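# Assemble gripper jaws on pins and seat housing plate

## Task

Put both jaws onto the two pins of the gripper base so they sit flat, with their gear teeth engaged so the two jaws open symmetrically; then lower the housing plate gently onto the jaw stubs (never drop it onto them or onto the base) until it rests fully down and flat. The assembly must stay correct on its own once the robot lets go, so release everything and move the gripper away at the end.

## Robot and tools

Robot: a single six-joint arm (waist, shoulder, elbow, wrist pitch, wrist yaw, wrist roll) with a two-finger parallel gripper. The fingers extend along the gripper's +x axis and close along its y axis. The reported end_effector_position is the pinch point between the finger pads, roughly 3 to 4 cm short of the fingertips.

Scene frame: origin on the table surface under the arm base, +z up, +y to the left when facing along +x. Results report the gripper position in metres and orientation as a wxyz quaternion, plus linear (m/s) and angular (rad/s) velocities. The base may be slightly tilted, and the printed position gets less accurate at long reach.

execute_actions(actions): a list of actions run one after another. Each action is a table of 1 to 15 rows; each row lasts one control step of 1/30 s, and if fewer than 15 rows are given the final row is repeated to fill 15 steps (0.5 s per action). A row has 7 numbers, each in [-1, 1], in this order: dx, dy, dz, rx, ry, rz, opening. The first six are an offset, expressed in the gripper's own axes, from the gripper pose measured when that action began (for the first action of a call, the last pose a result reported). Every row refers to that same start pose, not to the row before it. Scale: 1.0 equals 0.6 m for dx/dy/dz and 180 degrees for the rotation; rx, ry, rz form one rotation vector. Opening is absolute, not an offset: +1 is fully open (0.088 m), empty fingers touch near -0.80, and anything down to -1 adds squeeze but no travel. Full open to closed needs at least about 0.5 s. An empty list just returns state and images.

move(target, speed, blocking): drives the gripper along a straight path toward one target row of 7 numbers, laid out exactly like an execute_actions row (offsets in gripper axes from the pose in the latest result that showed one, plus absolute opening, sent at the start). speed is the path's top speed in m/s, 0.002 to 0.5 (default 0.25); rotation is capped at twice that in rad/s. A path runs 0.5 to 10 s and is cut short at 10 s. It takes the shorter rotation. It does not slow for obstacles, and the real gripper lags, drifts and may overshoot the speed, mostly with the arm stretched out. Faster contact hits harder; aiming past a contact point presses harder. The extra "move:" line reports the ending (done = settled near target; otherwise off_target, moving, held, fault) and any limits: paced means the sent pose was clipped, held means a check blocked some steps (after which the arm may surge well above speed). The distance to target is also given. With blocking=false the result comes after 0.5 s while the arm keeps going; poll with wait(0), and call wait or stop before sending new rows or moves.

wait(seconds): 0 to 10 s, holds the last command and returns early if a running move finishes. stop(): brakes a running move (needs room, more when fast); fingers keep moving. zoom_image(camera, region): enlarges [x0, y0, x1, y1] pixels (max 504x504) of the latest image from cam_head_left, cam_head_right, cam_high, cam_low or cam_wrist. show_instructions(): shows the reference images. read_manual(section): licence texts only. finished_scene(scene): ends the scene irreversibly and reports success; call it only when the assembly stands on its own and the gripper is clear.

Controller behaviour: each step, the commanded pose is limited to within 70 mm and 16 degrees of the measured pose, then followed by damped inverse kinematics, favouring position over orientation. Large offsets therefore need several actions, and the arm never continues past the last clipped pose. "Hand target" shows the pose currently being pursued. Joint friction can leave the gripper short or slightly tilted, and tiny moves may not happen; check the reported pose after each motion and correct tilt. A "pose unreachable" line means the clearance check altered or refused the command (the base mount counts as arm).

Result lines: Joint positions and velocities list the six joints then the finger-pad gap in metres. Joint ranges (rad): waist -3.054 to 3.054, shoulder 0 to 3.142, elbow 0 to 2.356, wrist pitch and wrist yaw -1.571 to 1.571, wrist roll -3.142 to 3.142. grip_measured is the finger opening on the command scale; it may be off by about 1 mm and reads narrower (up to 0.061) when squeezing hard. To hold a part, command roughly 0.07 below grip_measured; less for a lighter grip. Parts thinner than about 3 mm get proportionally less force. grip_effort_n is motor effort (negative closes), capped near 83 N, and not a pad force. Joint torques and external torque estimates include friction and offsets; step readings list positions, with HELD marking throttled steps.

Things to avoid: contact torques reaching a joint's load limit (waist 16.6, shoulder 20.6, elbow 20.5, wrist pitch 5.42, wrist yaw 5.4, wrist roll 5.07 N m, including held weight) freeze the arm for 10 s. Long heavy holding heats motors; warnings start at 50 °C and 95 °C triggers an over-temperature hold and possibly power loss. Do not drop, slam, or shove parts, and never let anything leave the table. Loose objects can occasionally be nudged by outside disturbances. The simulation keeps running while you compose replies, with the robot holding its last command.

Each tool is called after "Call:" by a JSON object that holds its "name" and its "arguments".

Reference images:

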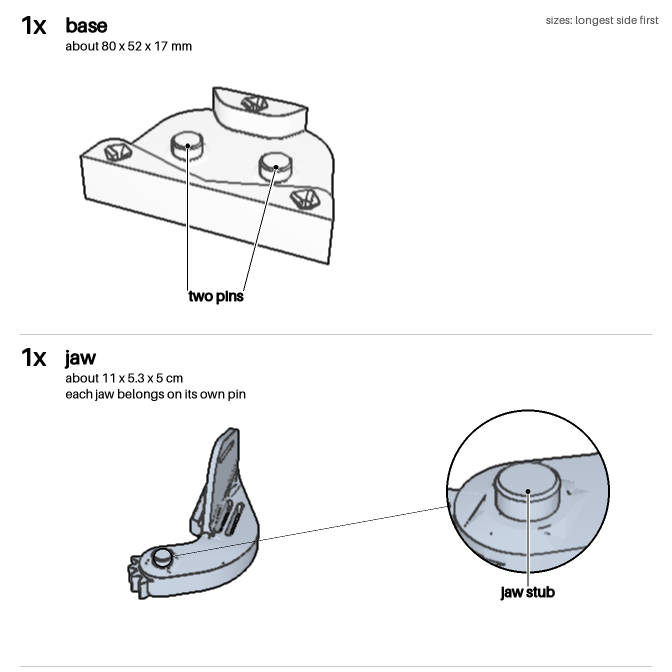

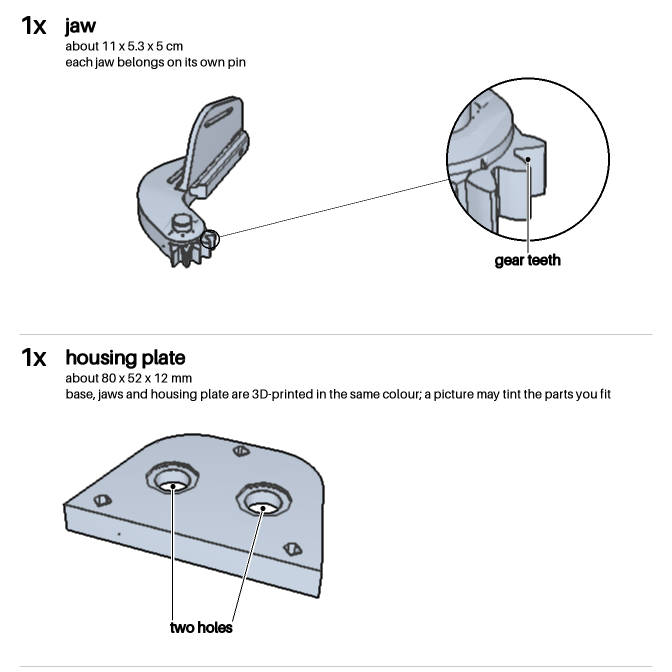

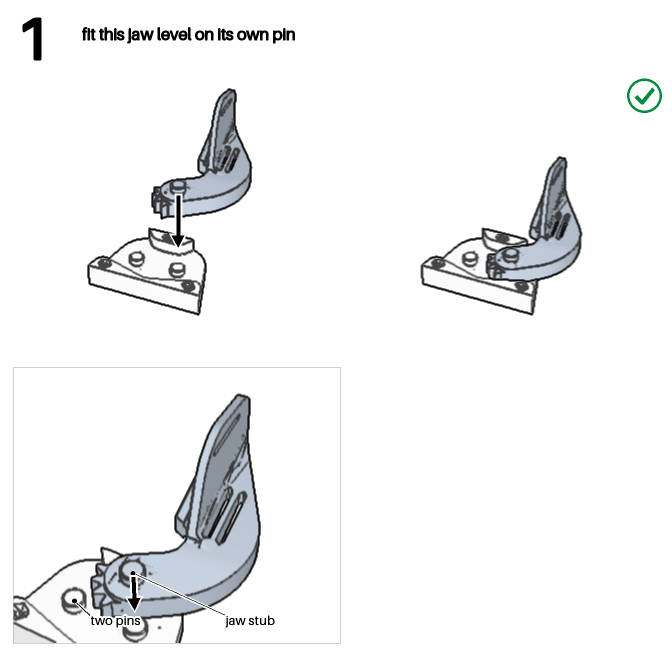

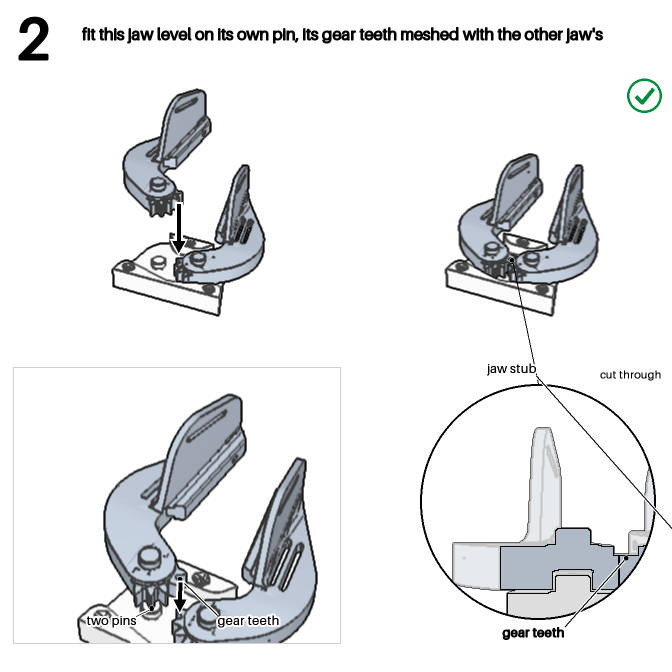

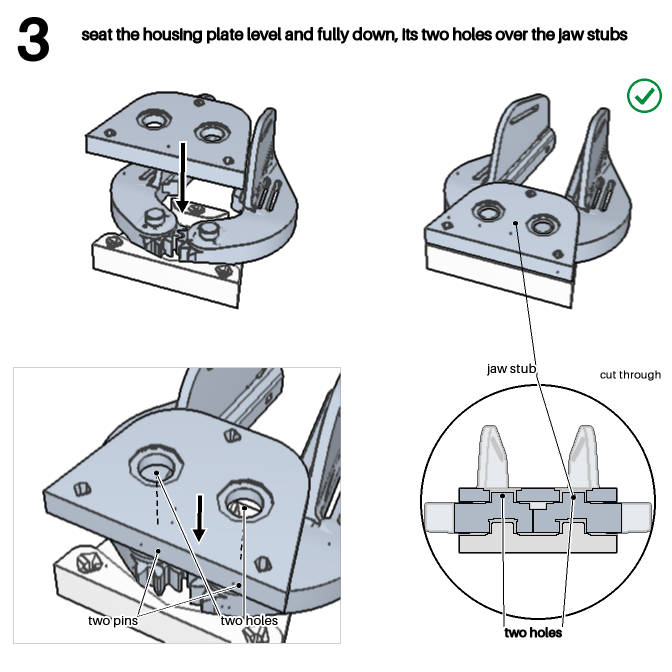

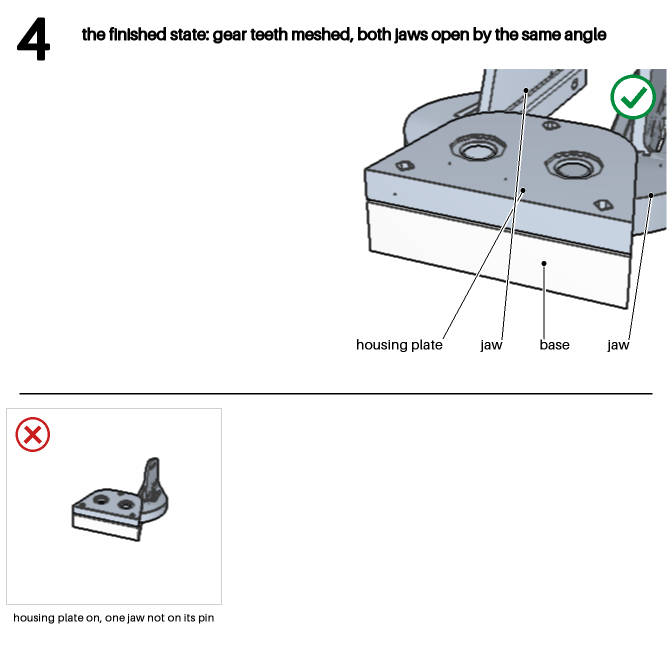

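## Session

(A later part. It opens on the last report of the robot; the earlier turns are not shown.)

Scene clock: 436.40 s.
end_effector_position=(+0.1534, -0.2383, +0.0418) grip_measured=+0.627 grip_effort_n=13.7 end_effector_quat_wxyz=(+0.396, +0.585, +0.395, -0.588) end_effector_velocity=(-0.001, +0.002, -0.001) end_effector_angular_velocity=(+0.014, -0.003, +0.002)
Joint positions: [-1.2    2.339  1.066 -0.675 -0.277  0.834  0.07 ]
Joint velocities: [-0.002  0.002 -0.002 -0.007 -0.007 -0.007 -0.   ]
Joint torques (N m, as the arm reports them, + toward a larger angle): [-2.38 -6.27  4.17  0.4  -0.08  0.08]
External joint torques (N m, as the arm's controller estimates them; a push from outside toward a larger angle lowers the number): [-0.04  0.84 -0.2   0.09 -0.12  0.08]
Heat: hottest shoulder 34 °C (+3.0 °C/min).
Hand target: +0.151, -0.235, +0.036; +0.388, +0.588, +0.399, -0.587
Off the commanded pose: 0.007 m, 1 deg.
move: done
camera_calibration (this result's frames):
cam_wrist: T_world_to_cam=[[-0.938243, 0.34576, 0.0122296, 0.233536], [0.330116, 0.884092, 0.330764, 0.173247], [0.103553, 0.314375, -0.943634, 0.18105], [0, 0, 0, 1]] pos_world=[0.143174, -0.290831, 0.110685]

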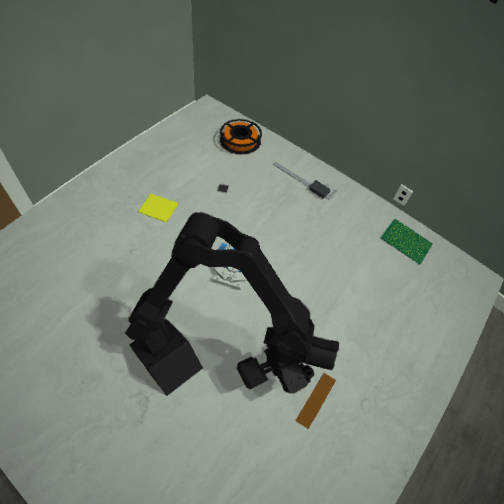

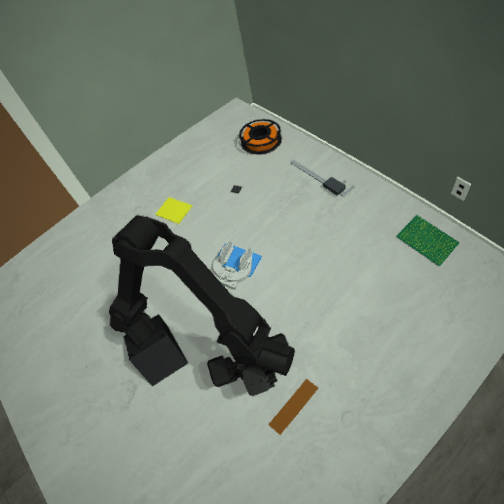

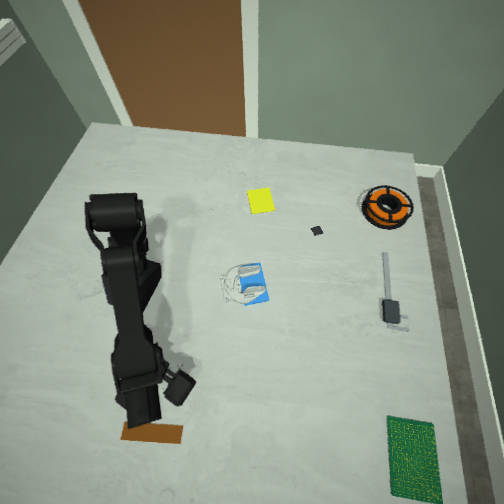

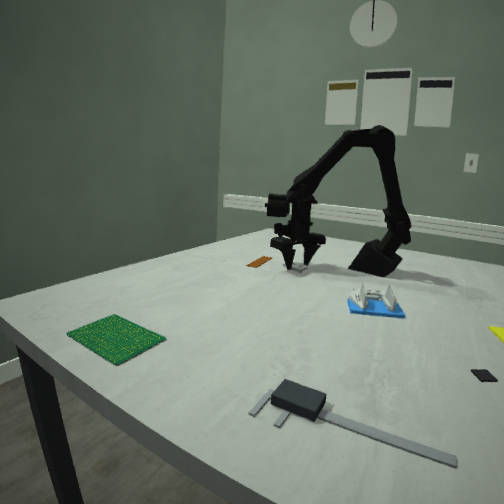

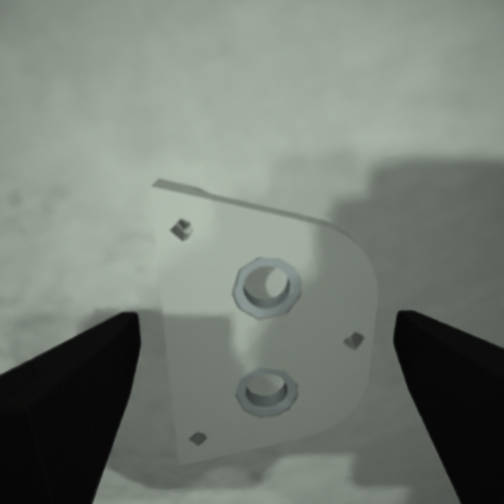

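Call:
{"name": "execute_actions", "arguments": {"actions": [[[0,0,0,0,0,0,0.55],[0,0,0,0,0,0,0.47],[0,0,0,0,0,0,0.40],[0,0,0,0,0,0,0.35],[0,0,0,0,0,0,0.32],[0,0,0,0,0,0,0.30],[0,0,0,0,0,0,0.28],[0,0,0,0,0,0,0.26],[0,0,0,0,0,0,0.24],[0,0,0,0,0,0,0.22],[0,0,0,0,0,0,0.19],[0,0,0,0,0,0,0.16],[0,0,0,0,0,0,0.13],[0,0,0,0,0,0,0.12],[0,0,0,0,0,0,0.12]]]}}

Scene clock: 447.13 s.
end_effector_position=(+0.1535, -0.2384, +0.0418) grip_measured=+0.213 grip_effort_n=-83.5 end_effector_quat_wxyz=(+0.396, +0.585, +0.395, -0.588) end_effector_velocity=(-0.000, +0.003, -0.001) end_effector_angular_velocity=(+0.014, -0.000, +0.006)
Joint positions: [-1.2    2.339  1.066 -0.674 -0.278  0.834  0.049]
Joint velocities: [ 0.002  0.002 -0.002 -0.007 -0.007 -0.007 -0.   ]
Joint torques (N m, as the arm reports them, + toward a larger angle): [-2.61 -7.88  4.81  0.2   0.02 -0.02]
External joint torques (N m, as the arm's controller estimates them; a push from outside toward a larger angle lowers the number): [-0.34 -0.77  0.41 -0.11 -0.01 -0.02]
Heat: hottest shoulder 34 °C (+3.0 °C/min).
Hand target: +0.153, -0.238, +0.042; +0.396, +0.585, +0.395, -0.588
Off the commanded pose: 0.000 m, 0 deg.
Step readings (end_effector_position):
0: (+0.1535, -0.2384, +0.0418)
1: (+0.1535, -0.2384, +0.0418)
2: (+0.1535, -0.2384, +0.0418)
4: (+0.1535, -0.2384, +0.0418)
8: (+0.1535, -0.2384, +0.0418)
15: end_effector_position above
camera_calibration (this result's frames):
cam_wrist: T_world_to_cam=[[-0.938325, 0.345566, 0.0114377, 0.233692], [0.329709, 0.884326, 0.330546, 0.173441], [0.104111, 0.31393, -0.943721, 0.180888], [0, 0, 0, 1]] pos_world=[0.143262, -0.29092, 0.110704]

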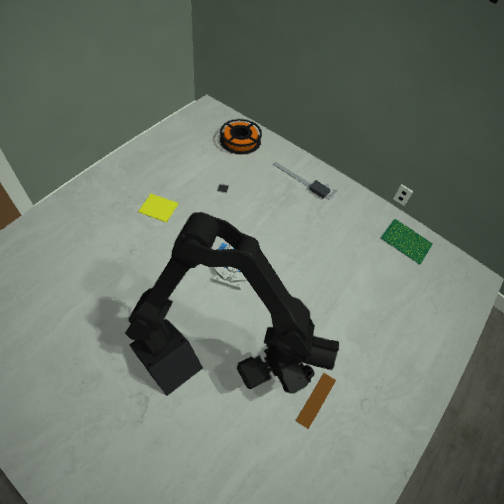

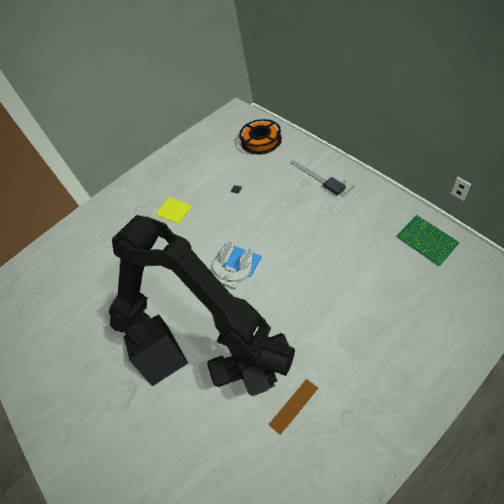

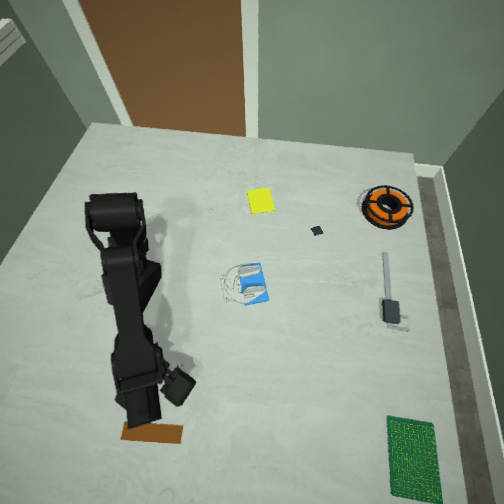

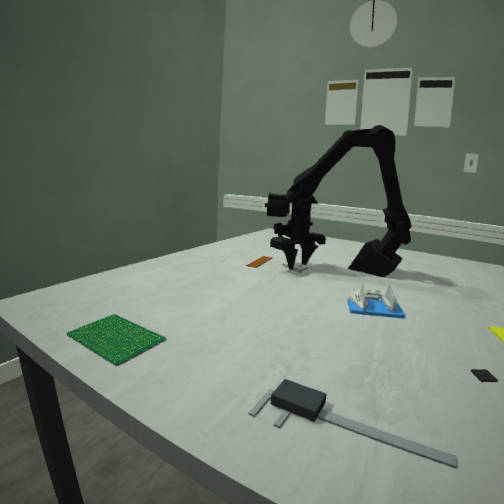

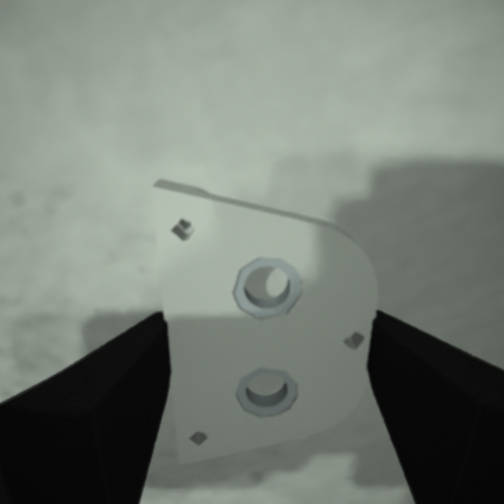

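Call:
{"name": "execute_actions", "arguments": {"actions": [[[-0.0017,0,0,0,0,0,0.12],[-0.0033,0,0,0,0,0,0.12],[-0.0067,0,0,0,0,0,0.12],[-0.01,0,0,0,0,0,0.12],[-0.015,0,0,0,0,0,0.12],[-0.02,0,0,-0.0056,0,0,0.12],[-0.025,0,0,-0.0139,0,0,0.12],[-0.03,0,0,-0.025,0,0,0.12],[-0.0367,0,0,-0.0389,0,0,0.12],[-0.0433,0,0,-0.0556,0,0,0.12],[-0.05,0,0,-0.075,0,0,0.12],[-0.0567,0,0,-0.0972,0,0,0.12],[-0.0633,0,0,-0.1194,0,0,0.12],[-0.07,0,0,-0.1417,0,0,0.12],[-0.0767,0,0,-0.1639,0,0,0.12]],
[[-0.0333,0.0013,-0.003,-0.0778,0,0,0.12],[-0.0392,0.0034,-0.0076,-0.1,0,0,0.12],[-0.045,0.0061,-0.0137,-0.1222,0,0,0.12],[-0.05,0.0088,-0.0198,-0.1444,0,0,0.12],[-0.055,0.0122,-0.0274,-0.1667,0,0,0.12],[-0.0592,0.0156,-0.035,-0.1889,0,0,0.12],[-0.0625,0.0197,-0.0441,-0.2111,0,0,0.12],[-0.065,0.0237,-0.0533,-0.2333,0,0,0.12],[-0.0667,0.0278,-0.0624,-0.2556,0,0,0.12],[-0.0683,0.0319,-0.0716,-0.2778,0,0,0.12],[-0.07,0.0359,-0.0807,-0.3,0,0,0.12],[-0.07,0.04,-0.0898,-0.3222,0,0,0.12],[-0.07,0.0441,-0.099,-0.3444,0,0,0.12],[-0.07,0.0481,-0.1081,-0.3667,0,0,0.12],[-0.07,0.0522,-0.1173,-0.3889,0,0,0.12]],
[[-0.006,0.0431,-0.0045,-0.0778,0,0,0.12],[-0.006,0.053,-0.0056,-0.1,0,0,0.12],[-0.006,0.063,-0.0066,-0.1222,0,0,0.12],[-0.006,0.073,-0.0077,-0.1444,0,0,0.12],[-0.006,0.0829,-0.0087,-0.1667,0,0,0.12],[-0.006,0.0929,-0.0098,-0.1889,0,0,0.12],[-0.006,0.1028,-0.0108,-0.2111,0,0,0.12],[-0.006,0.1128,-0.0119,-0.2333,0,0,0.12],[-0.006,0.1227,-0.0129,-0.2556,0,0,0.12],[-0.006,0.1327,-0.014,-0.2778,0,0,0.12],[-0.006,0.1426,-0.015,-0.3,0,0,0.12],[-0.006,0.1526,-0.0161,-0.3222,0,0,0.12],[-0.006,0.1625,-0.0171,-0.3444,0,0,0.12],[-0.006,0.1725,-0.0182,-0.3667,0,0,0.12],[-0.006,0.1824,-0.0192,-0.3889,0,0,0.12]],
[[-0.006,0.0255,0.035,-0.0778,0,0,0.12],[-0.006,0.0313,0.0431,-0.1,0,0,0.12],[-0.006,0.0372,0.0512,-0.1222,0,0,0.12],[-0.006,0.0426,0.0587,-0.1444,0,0,0.12],[-0.006,0.0475,0.0654,-0.1667,0,0,0.12],[-0.006,0.0519,0.0714,-0.1889,0,0,0.12],[-0.006,0.0559,0.0769,-0.2111,0,0,0.12],[-0.006,0.0598,0.0823,-0.2333,0,0,0.12],[-0.006,0.0632,0.087,-0.2556,0,0,0.12],[-0.006,0.0662,0.091,-0.2778,0,0,0.12],[-0.006,0.0686,0.0944,-0.2944,0,0,0.12],[-0.006,0.0706,0.0971,-0.3111,0,0,0.12],[-0.006,0.072,0.0991,-0.3222,0,0,0.12],[-0.006,0.073,0.1005,-0.3278,0,0,0.12],[-0.006,0.0735,0.1011,-0.3333,0,0,0.12]]]}}

Scene clock: 466.67 s.
end_effector_position=(+0.2566, -0.0429, +0.1088) grip_measured=+0.213 grip_effort_n=-83.5 end_effector_quat_wxyz=(+0.533, -0.441, +0.557, +0.460) end_effector_velocity=(+0.026, +0.039, +0.001) end_effector_angular_velocity=(+0.086, -0.006, +1.017)
Joint positions: [-0.602  1.78   1.012 -0.995 -0.421 -1.903  0.049]
Joint velocities: [ 0.129 -0.017  0.061 -0.037 -0.066 -0.886 -0.   ]
Joint torques (N m, as the arm reports them, + toward a larger angle): [-3.52 -6.84  6.06 -0.04 -0.11 -0.12]
External joint torques (N m, as the arm's controller estimates them; a push from outside toward a larger angle lowers the number): [-0.26 -1.99  1.51 -0.2  -0.11 -0.11]
External joint torques at the end of the 1st action: [-0.54 -2.72  1.58 -0.15  0.08 -0.11]
External joint torques at the end of the 2nd action: [ 0.01 -2.32 -0.58 -0.18 -0.11 -0.12]
External joint torques at the end of the 3rd action: [-0.03 -2.05 -0.59 -0.18 -0.12 -0.12]
Heat: hottest shoulder 35 °C (+2.0 °C/min).
Hand target: +0.262, -0.039, +0.113; +0.514, -0.471, +0.531, +0.481
Off the commanded pose: 0.008 m, 6 deg.
Step readings (end_effector_position; steps 1 to 15: 1st action; 16 to 30: 2nd action; 31 to 45: 3rd action; 46 to 60: 4th action):
0: (+0.1535, -0.2384, +0.0418)
1: (+0.1535, -0.2384, +0.0418)
2: (+0.1535, -0.2384, +0.0418)
4: (+0.1528, -0.2372, +0.0418)
8: (+0.1503, -0.2330, +0.0452)
15: (+0.1512, -0.2338, +0.0698)
16: (+0.1513, -0.2339, +0.0740)
17: (+0.1513, -0.2329, +0.0780)
19: (+0.1516, -0.2281, +0.0851)
23: (+0.1582, -0.2172, +0.0983)
30: (+0.1801, -0.1840, +0.1097)
31: (+0.1826, -0.1785, +0.1099)
32: (+0.1855, -0.1731, +0.1101)
34: (+0.1924, -0.1629, +0.1104)
38: (+0.2051, -0.1416, +0.1113)
45: (+0.2253, -0.1045, +0.1111)
46: (+0.2282, -0.0991, +0.1112)
47: (+0.2309, -0.0934, +0.1111)
49: (+0.2364, -0.0821, +0.1107)
53: (+0.2455, -0.0623, +0.1091)
60: end_effector_position above
camera_calibration (this result's frames):
cam_wrist: T_world_to_cam=[[0.987113, -0.157051, -0.0307067, -0.248973], [-0.13721, -0.929398, 0.342628, -0.0149426], [-0.0823486, -0.333999, -0.938969, 0.191498], [0, 0, 0, 1]] pos_world=[0.259484, 0.0109711, 0.177285]

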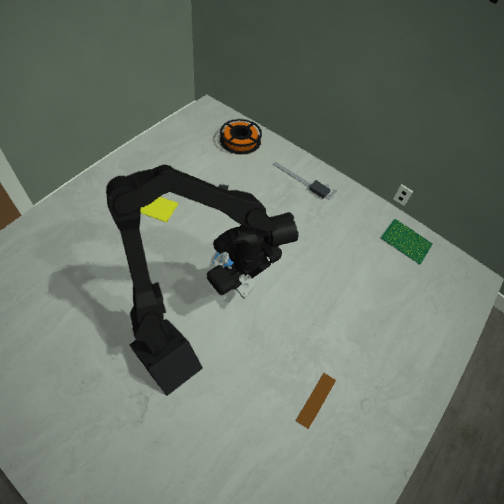

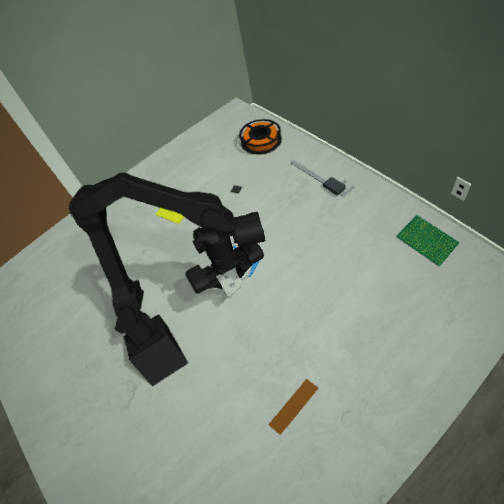

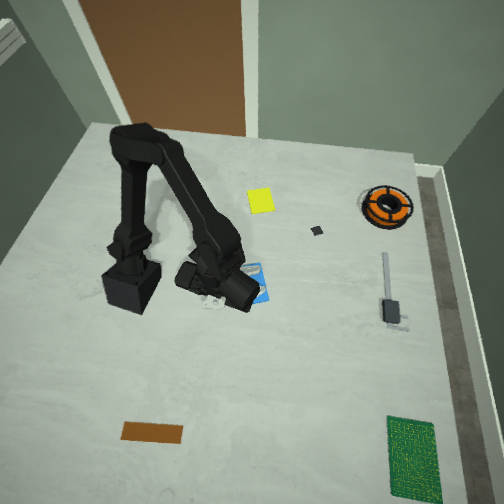

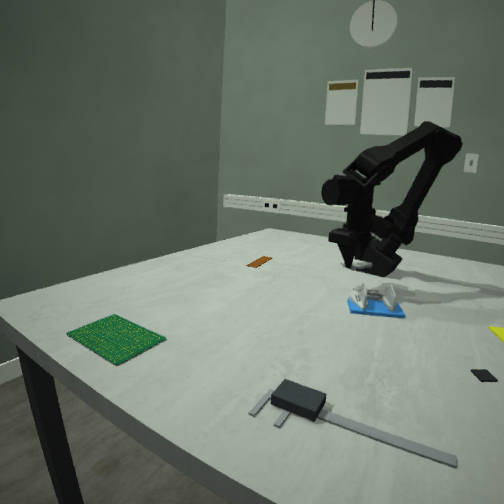

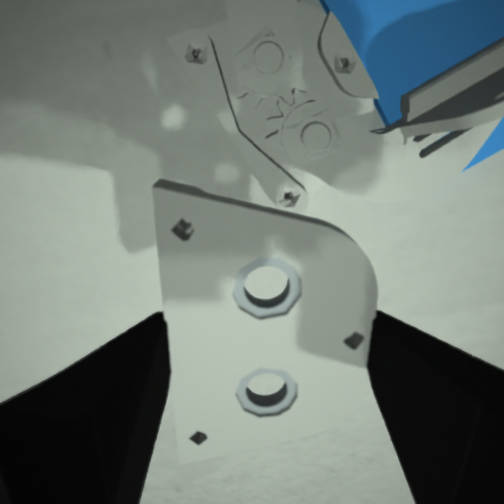

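Call:
{"name": "execute_actions", "arguments": {"actions": []}}

Call:
{"name": "zoom_image", "arguments": {"camera": "cam_wrist", "region": [140,0,400,260]}}

Scene clock: 472.37 s.
end_effector_position=(+0.2579, -0.0408, +0.1088) grip_measured=+0.213 grip_effort_n=-83.5 end_effector_quat_wxyz=(+0.515, -0.462, +0.537, +0.483) end_effector_velocity=(-0.003, -0.000, +0.000) end_effector_angular_velocity=(-0.003, +0.008, +0.002)
Joint positions: [-0.595  1.779  1.016 -0.998 -0.424 -1.977  0.049]
Joint velocities: [-0.002 -0.002 -0.002 -0.007  0.007 -0.007 -0.   ]
Joint torques (N m, as the arm reports them, + toward a larger angle): [-3.09 -7.01  6.18 -0.03 -0.14 -0.12]
External joint torques (N m, as the arm's controller estimates them; a push from outside toward a larger angle lowers the number): [-0.15 -1.98  1.55 -0.17 -0.11 -0.12]
Heat: hottest shoulder 35 °C (+2.0 °C/min).
Hand target: +0.262, -0.039, +0.113; +0.515, -0.471, +0.531, +0.481
Off the commanded pose: 0.006 m, 1 deg.
camera_calibration (this result's frames):
cam_wrist: T_world_to_cam=[[0.996571, -0.0762755, -0.0320663, -0.248881], [-0.0610523, -0.939443, 0.337223, -0.0323251], [-0.0558463, -0.334109, -0.940879, 0.185729], [0, 0, 0, 1]] pos_world=[0.256426, 0.0127027, 0.177669]

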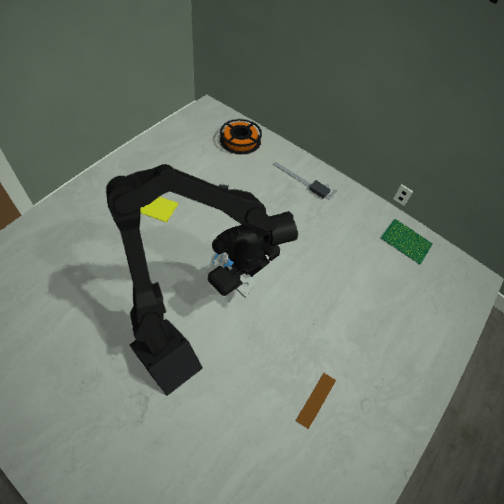

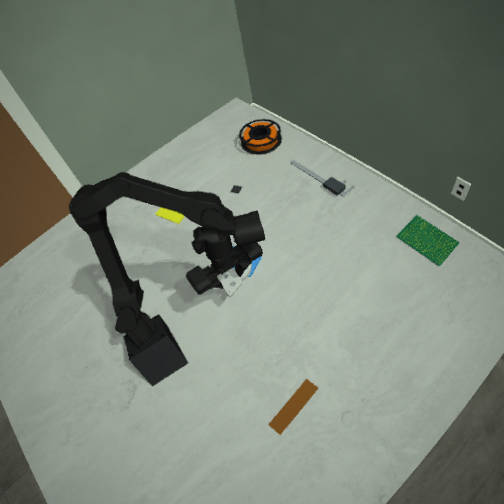

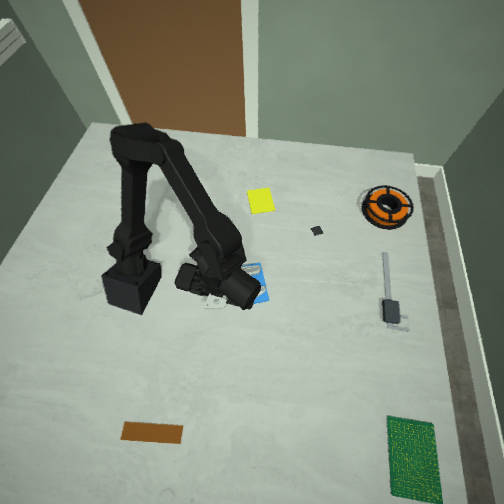

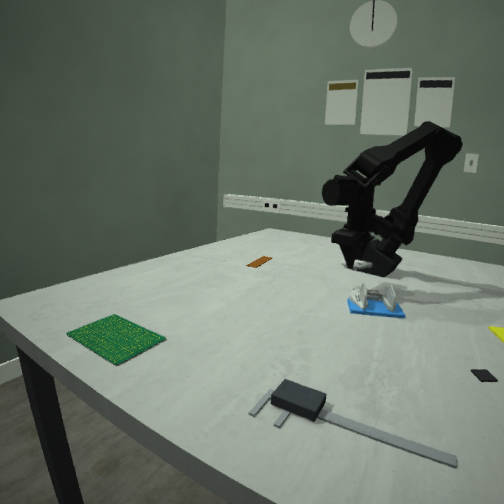

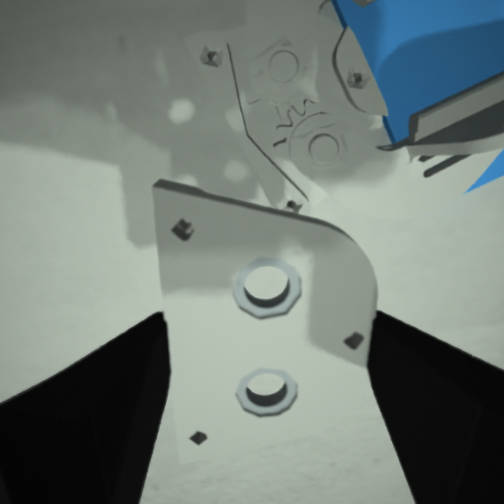

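Region (140, 0, 400, 260) of cam_wrist's 504x504 image, scaled by 1.938, with more detail than that image has.

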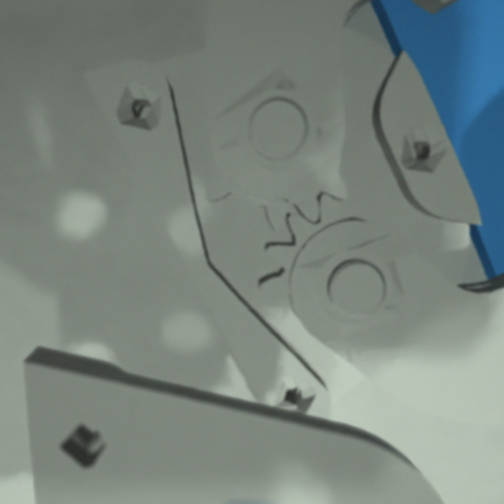

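Call:
{"name": "execute_actions", "arguments": {"actions": [[[0,-0.0003,0.0016,-0.0027,0,-0.0001,0.12],[0,-0.001,0.0059,-0.0101,0.0001,-0.0006,0.12],[0,-0.0021,0.0125,-0.0213,0.0002,-0.0012,0.12],[0.001,-0.0036,0.0209,-0.0357,0.0004,-0.002,0.12],[0.002,-0.0052,0.0306,-0.0521,0.0005,-0.0029,0.12],[0.004,-0.007,0.0409,-0.0698,0.0007,-0.0038,0.12],[0.007,-0.0088,0.0517,-0.0882,0.0009,-0.0049,0.12],[0.011,-0.0106,0.062,-0.1059,0.0011,-0.0058,0.12],[0.015,-0.0122,0.0717,-0.1223,0.0012,-0.0067,0.12],[0.02,-0.0137,0.0801,-0.1367,0.0014,-0.0075,0.12],[0.025,-0.0148,0.0867,-0.1479,0.0015,-0.0081,0.12],[0.03,-0.0157,0.091,-0.1553,0.0016,-0.0086,0.12],[0.034,-0.0162,0.0926,-0.158,0.0016,-0.0087,0.12],[0.037,-0.0163,0.0926,-0.158,0.0016,-0.0087,0.12],[0.0387,-0.0164,0.0926,-0.158,0.0016,-0.0087,0.12]]]}}

Call:
{"name": "wait", "arguments": {"seconds": 0.4}}

Scene clock: 492.63 s.
end_effector_position=(+0.2737, +0.0098, +0.0896) grip_measured=+0.214 grip_effort_n=-83.5 end_effector_quat_wxyz=(-0.398, +0.575, -0.408, -0.587) end_effector_velocity=(+0.006, +0.050, -0.064) end_effector_angular_velocity=(+0.010, -0.003, +0.393)
Joint positions: [-0.396  1.714  0.971 -0.904 -0.458 -2.215  0.049]
Joint velocities: [ 0.266 -0.002 -0.154  0.286 -0.022 -0.095 -0.   ]
Joint torques (N m, as the arm reports them, + toward a larger angle): [-3.96 -6.54  3.95  0.22 -0.09 -0.11]
External joint torques (N m, as the arm's controller estimates them; a push from outside toward a larger angle lowers the number): [-0.46 -1.49 -0.62  0.05 -0.1  -0.11]
Heat: hottest shoulder 35 °C (+1.0 °C/min).
Hand target: +0.273, +0.013, +0.085; -0.390, +0.582, -0.398, -0.592
Off the commanded pose: 0.006 m, 2 deg.
Step readings (end_effector_position):
0: (+0.2579, -0.0408, +0.1088)
1: (+0.2579, -0.0408, +0.1088)
2: (+0.2579, -0.0408, +0.1088)
4: (+0.2584, -0.0388, +0.1082)
8: (+0.2645, -0.0229, +0.1053)
15: end_effector_position above
camera_calibration (this result's frames):
cam_wrist: T_world_to_cam=[[0.925273, 0.379161, -0.0103232, -0.248321], [0.361383, -0.87297, 0.327605, -0.0927317], [0.115203, -0.306855, -0.944758, 0.138739], [0, 0, 0, 1]] pos_world=[0.247293, 0.0557741, 0.15889]

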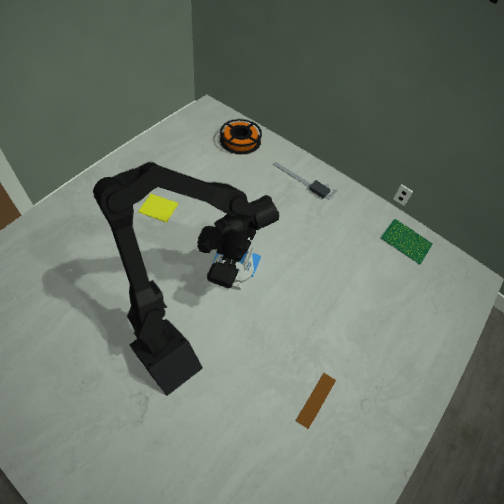

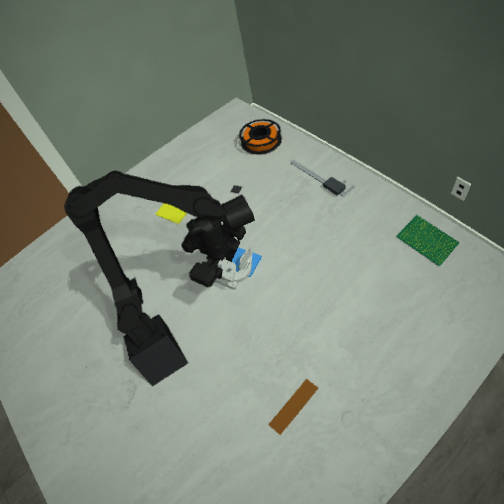

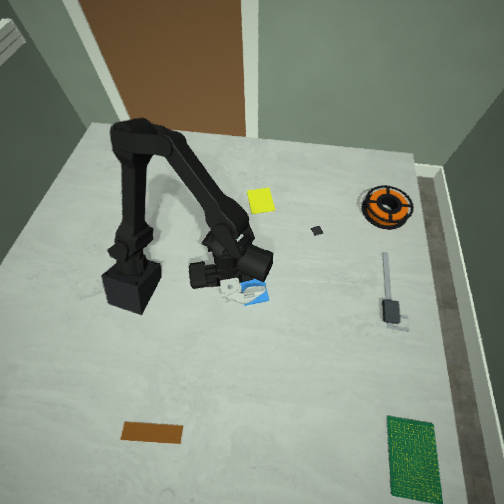

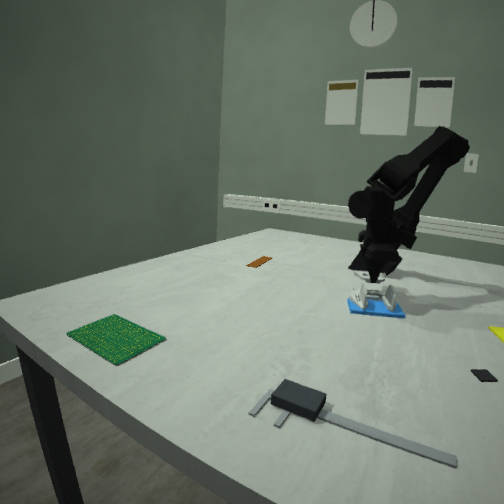

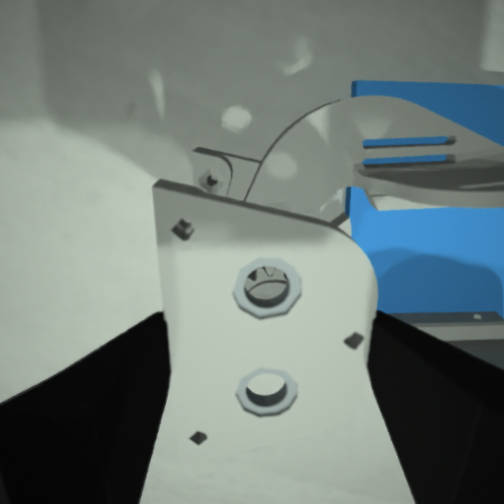

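Scene clock: 493.03 s.
end_effector_position=(+0.2742, +0.0115, +0.0855) grip_measured=+0.214 grip_effort_n=-83.5 end_effector_quat_wxyz=(-0.391, +0.581, -0.400, -0.591) end_effector_velocity=(-0.005, -0.001, +0.001) end_effector_angular_velocity=(-0.002, +0.018, +0.006)
Joint positions: [-0.383  1.714  0.958 -0.88  -0.458 -2.223  0.049]
Joint velocities: [-0.007 -0.002 -0.002 -0.022  0.007 -0.022 -0.   ]
Joint torques (N m, as the arm reports them, + toward a larger angle): [-3.07 -6.55  3.98  0.26 -0.14 -0.12]
External joint torques (N m, as the arm's controller estimates them; a push from outside toward a larger angle lowers the number): [-0.12 -1.43 -0.48  0.08 -0.1  -0.12]
Heat: hottest shoulder 35 °C (+1.0 °C/min).
Hand target: +0.272, +0.013, +0.085; -0.390, +0.582, -0.398, -0.593
Off the commanded pose: 0.003 m, 0 deg.
wait: 0.40 s; at rest by 0.27 s
camera_calibration (this result's frames):
cam_wrist: T_world_to_cam=[[0.915501, 0.402252, -0.00719983, -0.247315], [0.381833, -0.863113, 0.330514, -0.0960698], [0.126736, -0.305335, -0.943774, 0.131998], [0, 0, 0, 1]] pos_world=[0.246371, 0.0568675, 0.154548]

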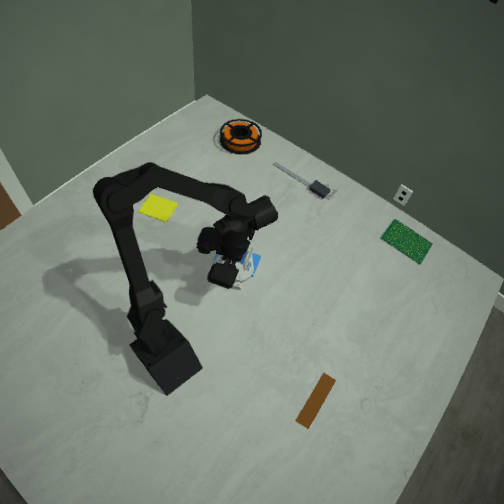

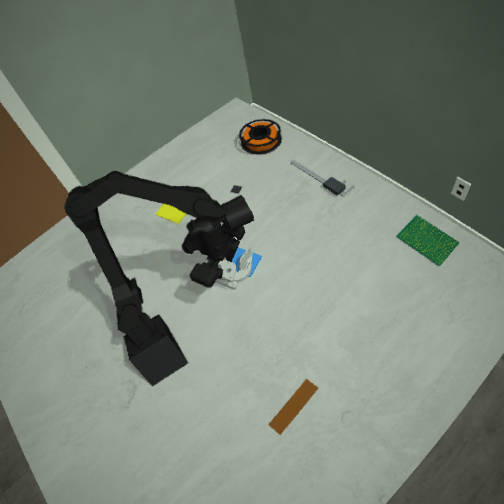

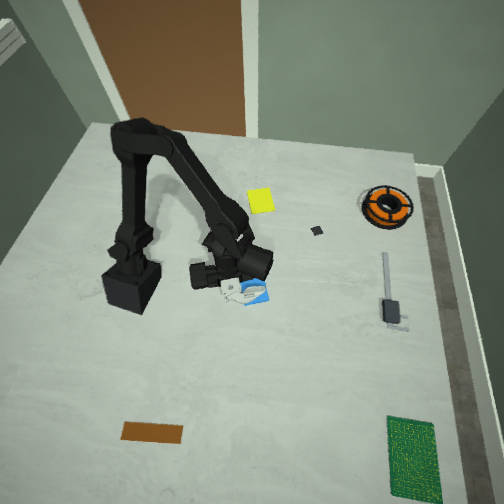

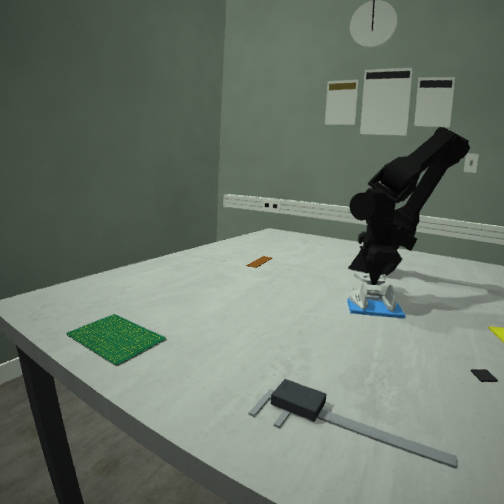

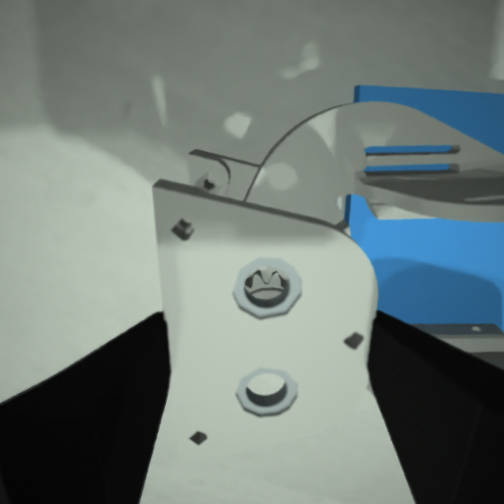

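Call:
{"name": "execute_actions", "arguments": {"actions": [[[0.003,0.0012,0.004,0.0005,0,-0.0008,0.12],[0.005,0.0011,0.0041,0.001,0,-0.0009,0.12],[0.008,0.001,0.0043,0.0017,-0.0002,-0.001,0.12],[0.011,0.0009,0.0044,0.0024,-0.0002,-0.001,0.12],[0.0145,0.0008,0.0045,0.0031,-0.0003,-0.0011,0.12],[0.018,0.0006,0.0047,0.0038,-0.0003,-0.0011,0.12],[0.0215,0.0005,0.0048,0.0045,-0.0004,-0.0012,0.12],[0.025,0.0004,0.0049,0.0051,-0.0004,-0.0012,0.12],[0.028,0.0003,0.005,0.0056,-0.0004,-0.0012,0.12],[0.031,0.0002,0.0051,0.006,-0.0004,-0.0012,0.12],[0.0335,0.0001,0.0052,0.0064,-0.0004,-0.0012,0.12],[0.0355,0,0.0053,0.0067,-0.0004,-0.0012,0.12],[0.037,0,0.0053,0.0067,-0.0004,-0.0012,0.12],[0.0375,0,0.0053,0.0067,-0.0004,-0.0012,0.12],[0.0375,0,0.0053,0.0067,-0.0004,-0.0012,0.12]]]}}

Call:
{"name": "wait", "arguments": {"seconds": 0.4}}

Call:
{"name": "zoom_image", "arguments": {"camera": "cam_wrist", "region": [180,240,360,430]}}

Scene clock: 498.77 s.
end_effector_position=(+0.2757, +0.0146, +0.0690) grip_measured=+0.214 grip_effort_n=-83.5 end_effector_quat_wxyz=(-0.396, +0.585, -0.401, -0.583) end_effector_velocity=(-0.010, +0.001, -0.027) end_effector_angular_velocity=(+0.015, +0.038, -0.016)
Joint positions: [-0.345  1.724  0.91  -0.783 -0.459 -2.162  0.049]
Joint velocities: [ 0.037  0.046 -0.061  0.081 -0.007  0.037  0.   ]
Joint torques (N m, as the arm reports them, + toward a larger angle): [-3.17 -4.53  3.94  0.32 -0.15  0.09]
External joint torques (N m, as the arm's controller estimates them; a push from outside toward a larger angle lowers the number): [-0.09  0.79 -0.46  0.11 -0.11  0.09]
Heat: hottest shoulder 35 °C (+1.0 °C/min).
Hand target: +0.273, +0.014, +0.063; -0.398, +0.578, -0.405, -0.586
Off the commanded pose: 0.007 m, 1 deg.
Step readings (end_effector_position):
0: (+0.2743, +0.0114, +0.0855)
1: (+0.2744, +0.0115, +0.0853)
2: (+0.2746, +0.0115, +0.0849)
4: (+0.2750, +0.0118, +0.0834)
8: (+0.2755, +0.0132, +0.0786)
15: end_effector_position above
camera_calibration (this result's frames):
cam_wrist: T_world_to_cam=[[0.91959, 0.392824, 0.00653969, -0.25201], [0.367335, -0.865587, 0.34033, -0.0850948], [0.13935, -0.310562, -0.940283, 0.11356], [0, 0, 0, 1]] pos_world=[0.24718, 0.0606061, 0.137387]

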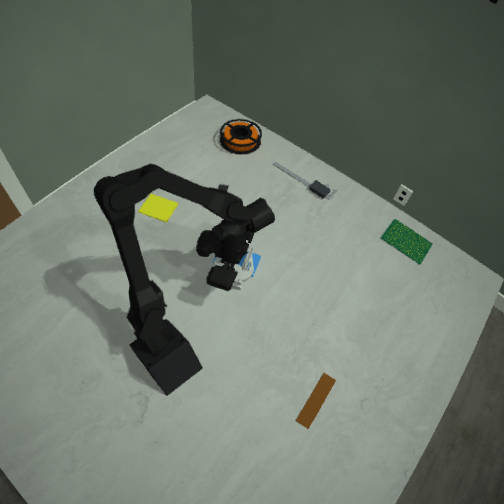

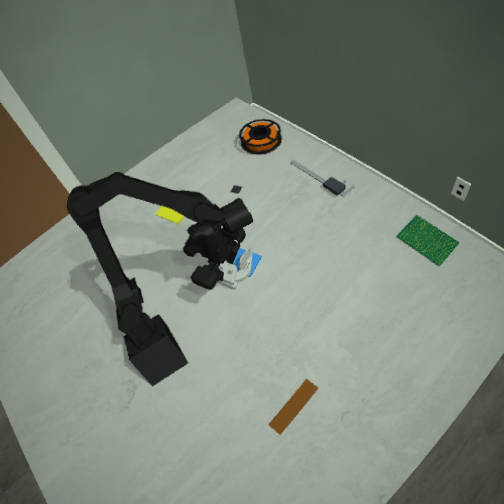

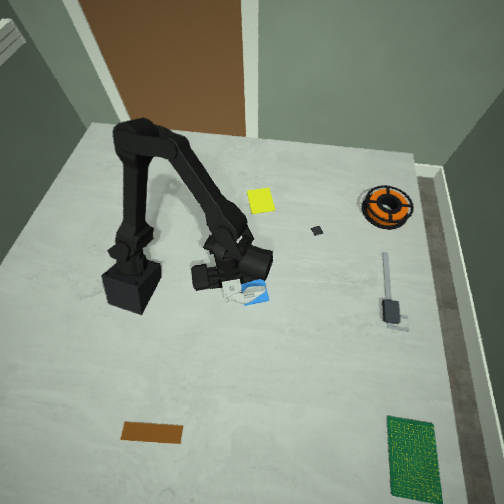

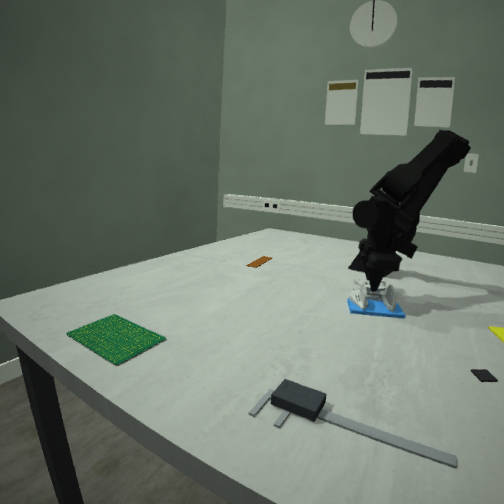

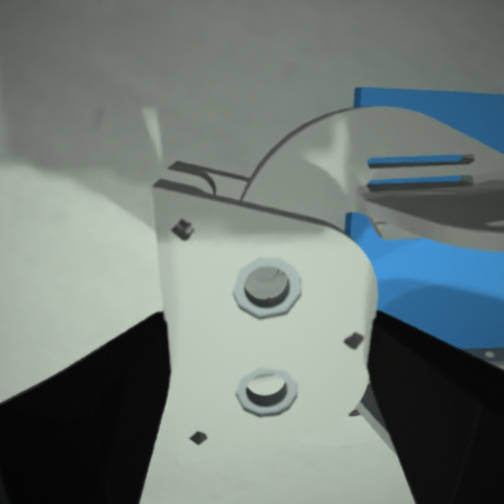

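Scene clock: 499.17 s.
end_effector_position=(+0.2760, +0.0144, +0.0675) grip_measured=+0.214 grip_effort_n=-83.5 end_effector_quat_wxyz=(-0.397, +0.585, -0.401, -0.582) end_effector_velocity=(+0.000, +0.003, +0.001) end_effector_angular_velocity=(+0.022, -0.004, +0.004)
Joint positions: [-0.343  1.727  0.907 -0.774 -0.46  -2.157  0.049]
Joint velocities: [-0.002 -0.002  0.002 -0.007 -0.022 -0.007 -0.   ]
Joint torques (N m, as the arm reports them, + toward a larger angle): [-3.06 -4.39  3.84  0.29 -0.14  0.08]
External joint torques (N m, as the arm's controller estimates them; a push from outside toward a larger angle lowers the number): [-0.13  0.8  -0.47  0.08 -0.1   0.08]
Heat: hottest shoulder 35 °C (+1.0 °C/min).
Hand target: +0.272, +0.014, +0.063; -0.399, +0.577, -0.405, -0.586
Off the commanded pose: 0.006 m, 1 deg.
wait: 0.40 s; at rest by 0.17 s
camera_calibration (this result's frames):
cam_wrist: T_world_to_cam=[[0.920384, 0.390934, 0.00800597, -0.25247], [0.365012, -0.866336, 0.340923, -0.0842367], [0.140214, -0.310857, -0.940057, 0.11182], [0, 0, 0, 1]] pos_world=[0.247438, 0.0604821, 0.135857]

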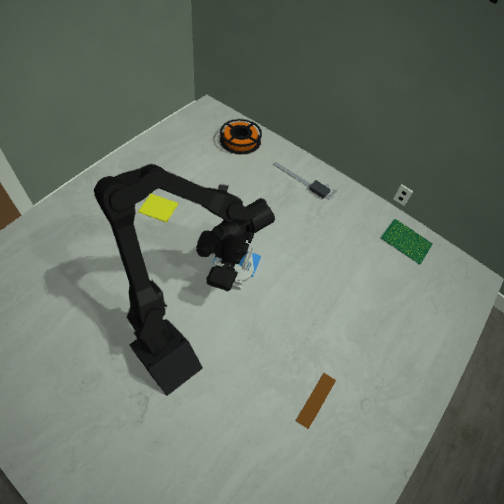

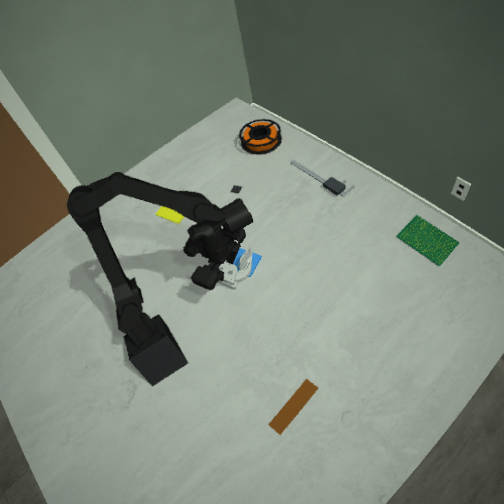

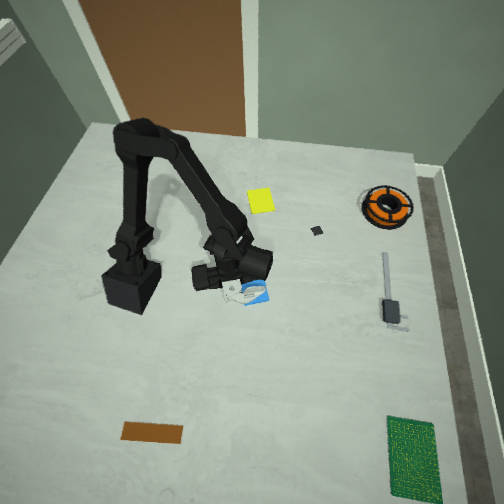

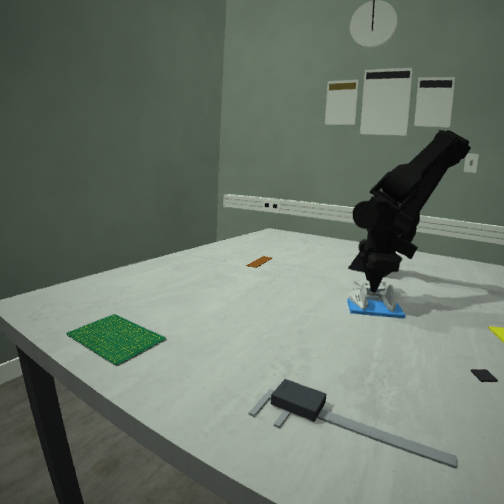

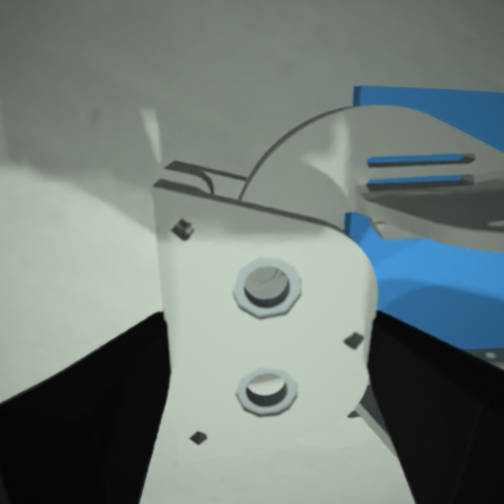

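Region (180, 240, 360, 430) of cam_wrist's 504x504 image, scaled by 2.653, with more detail than that image has; it fills the left 477 columns of this view, and the rest is white.

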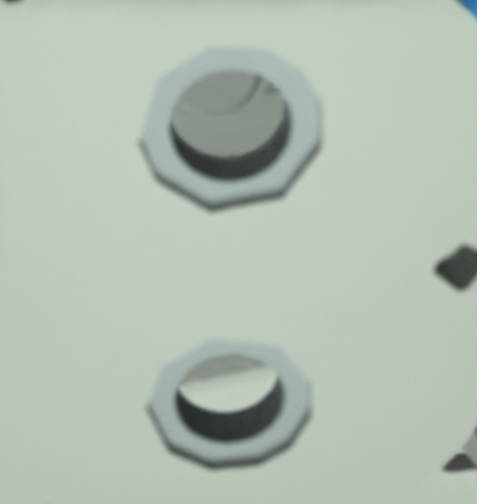

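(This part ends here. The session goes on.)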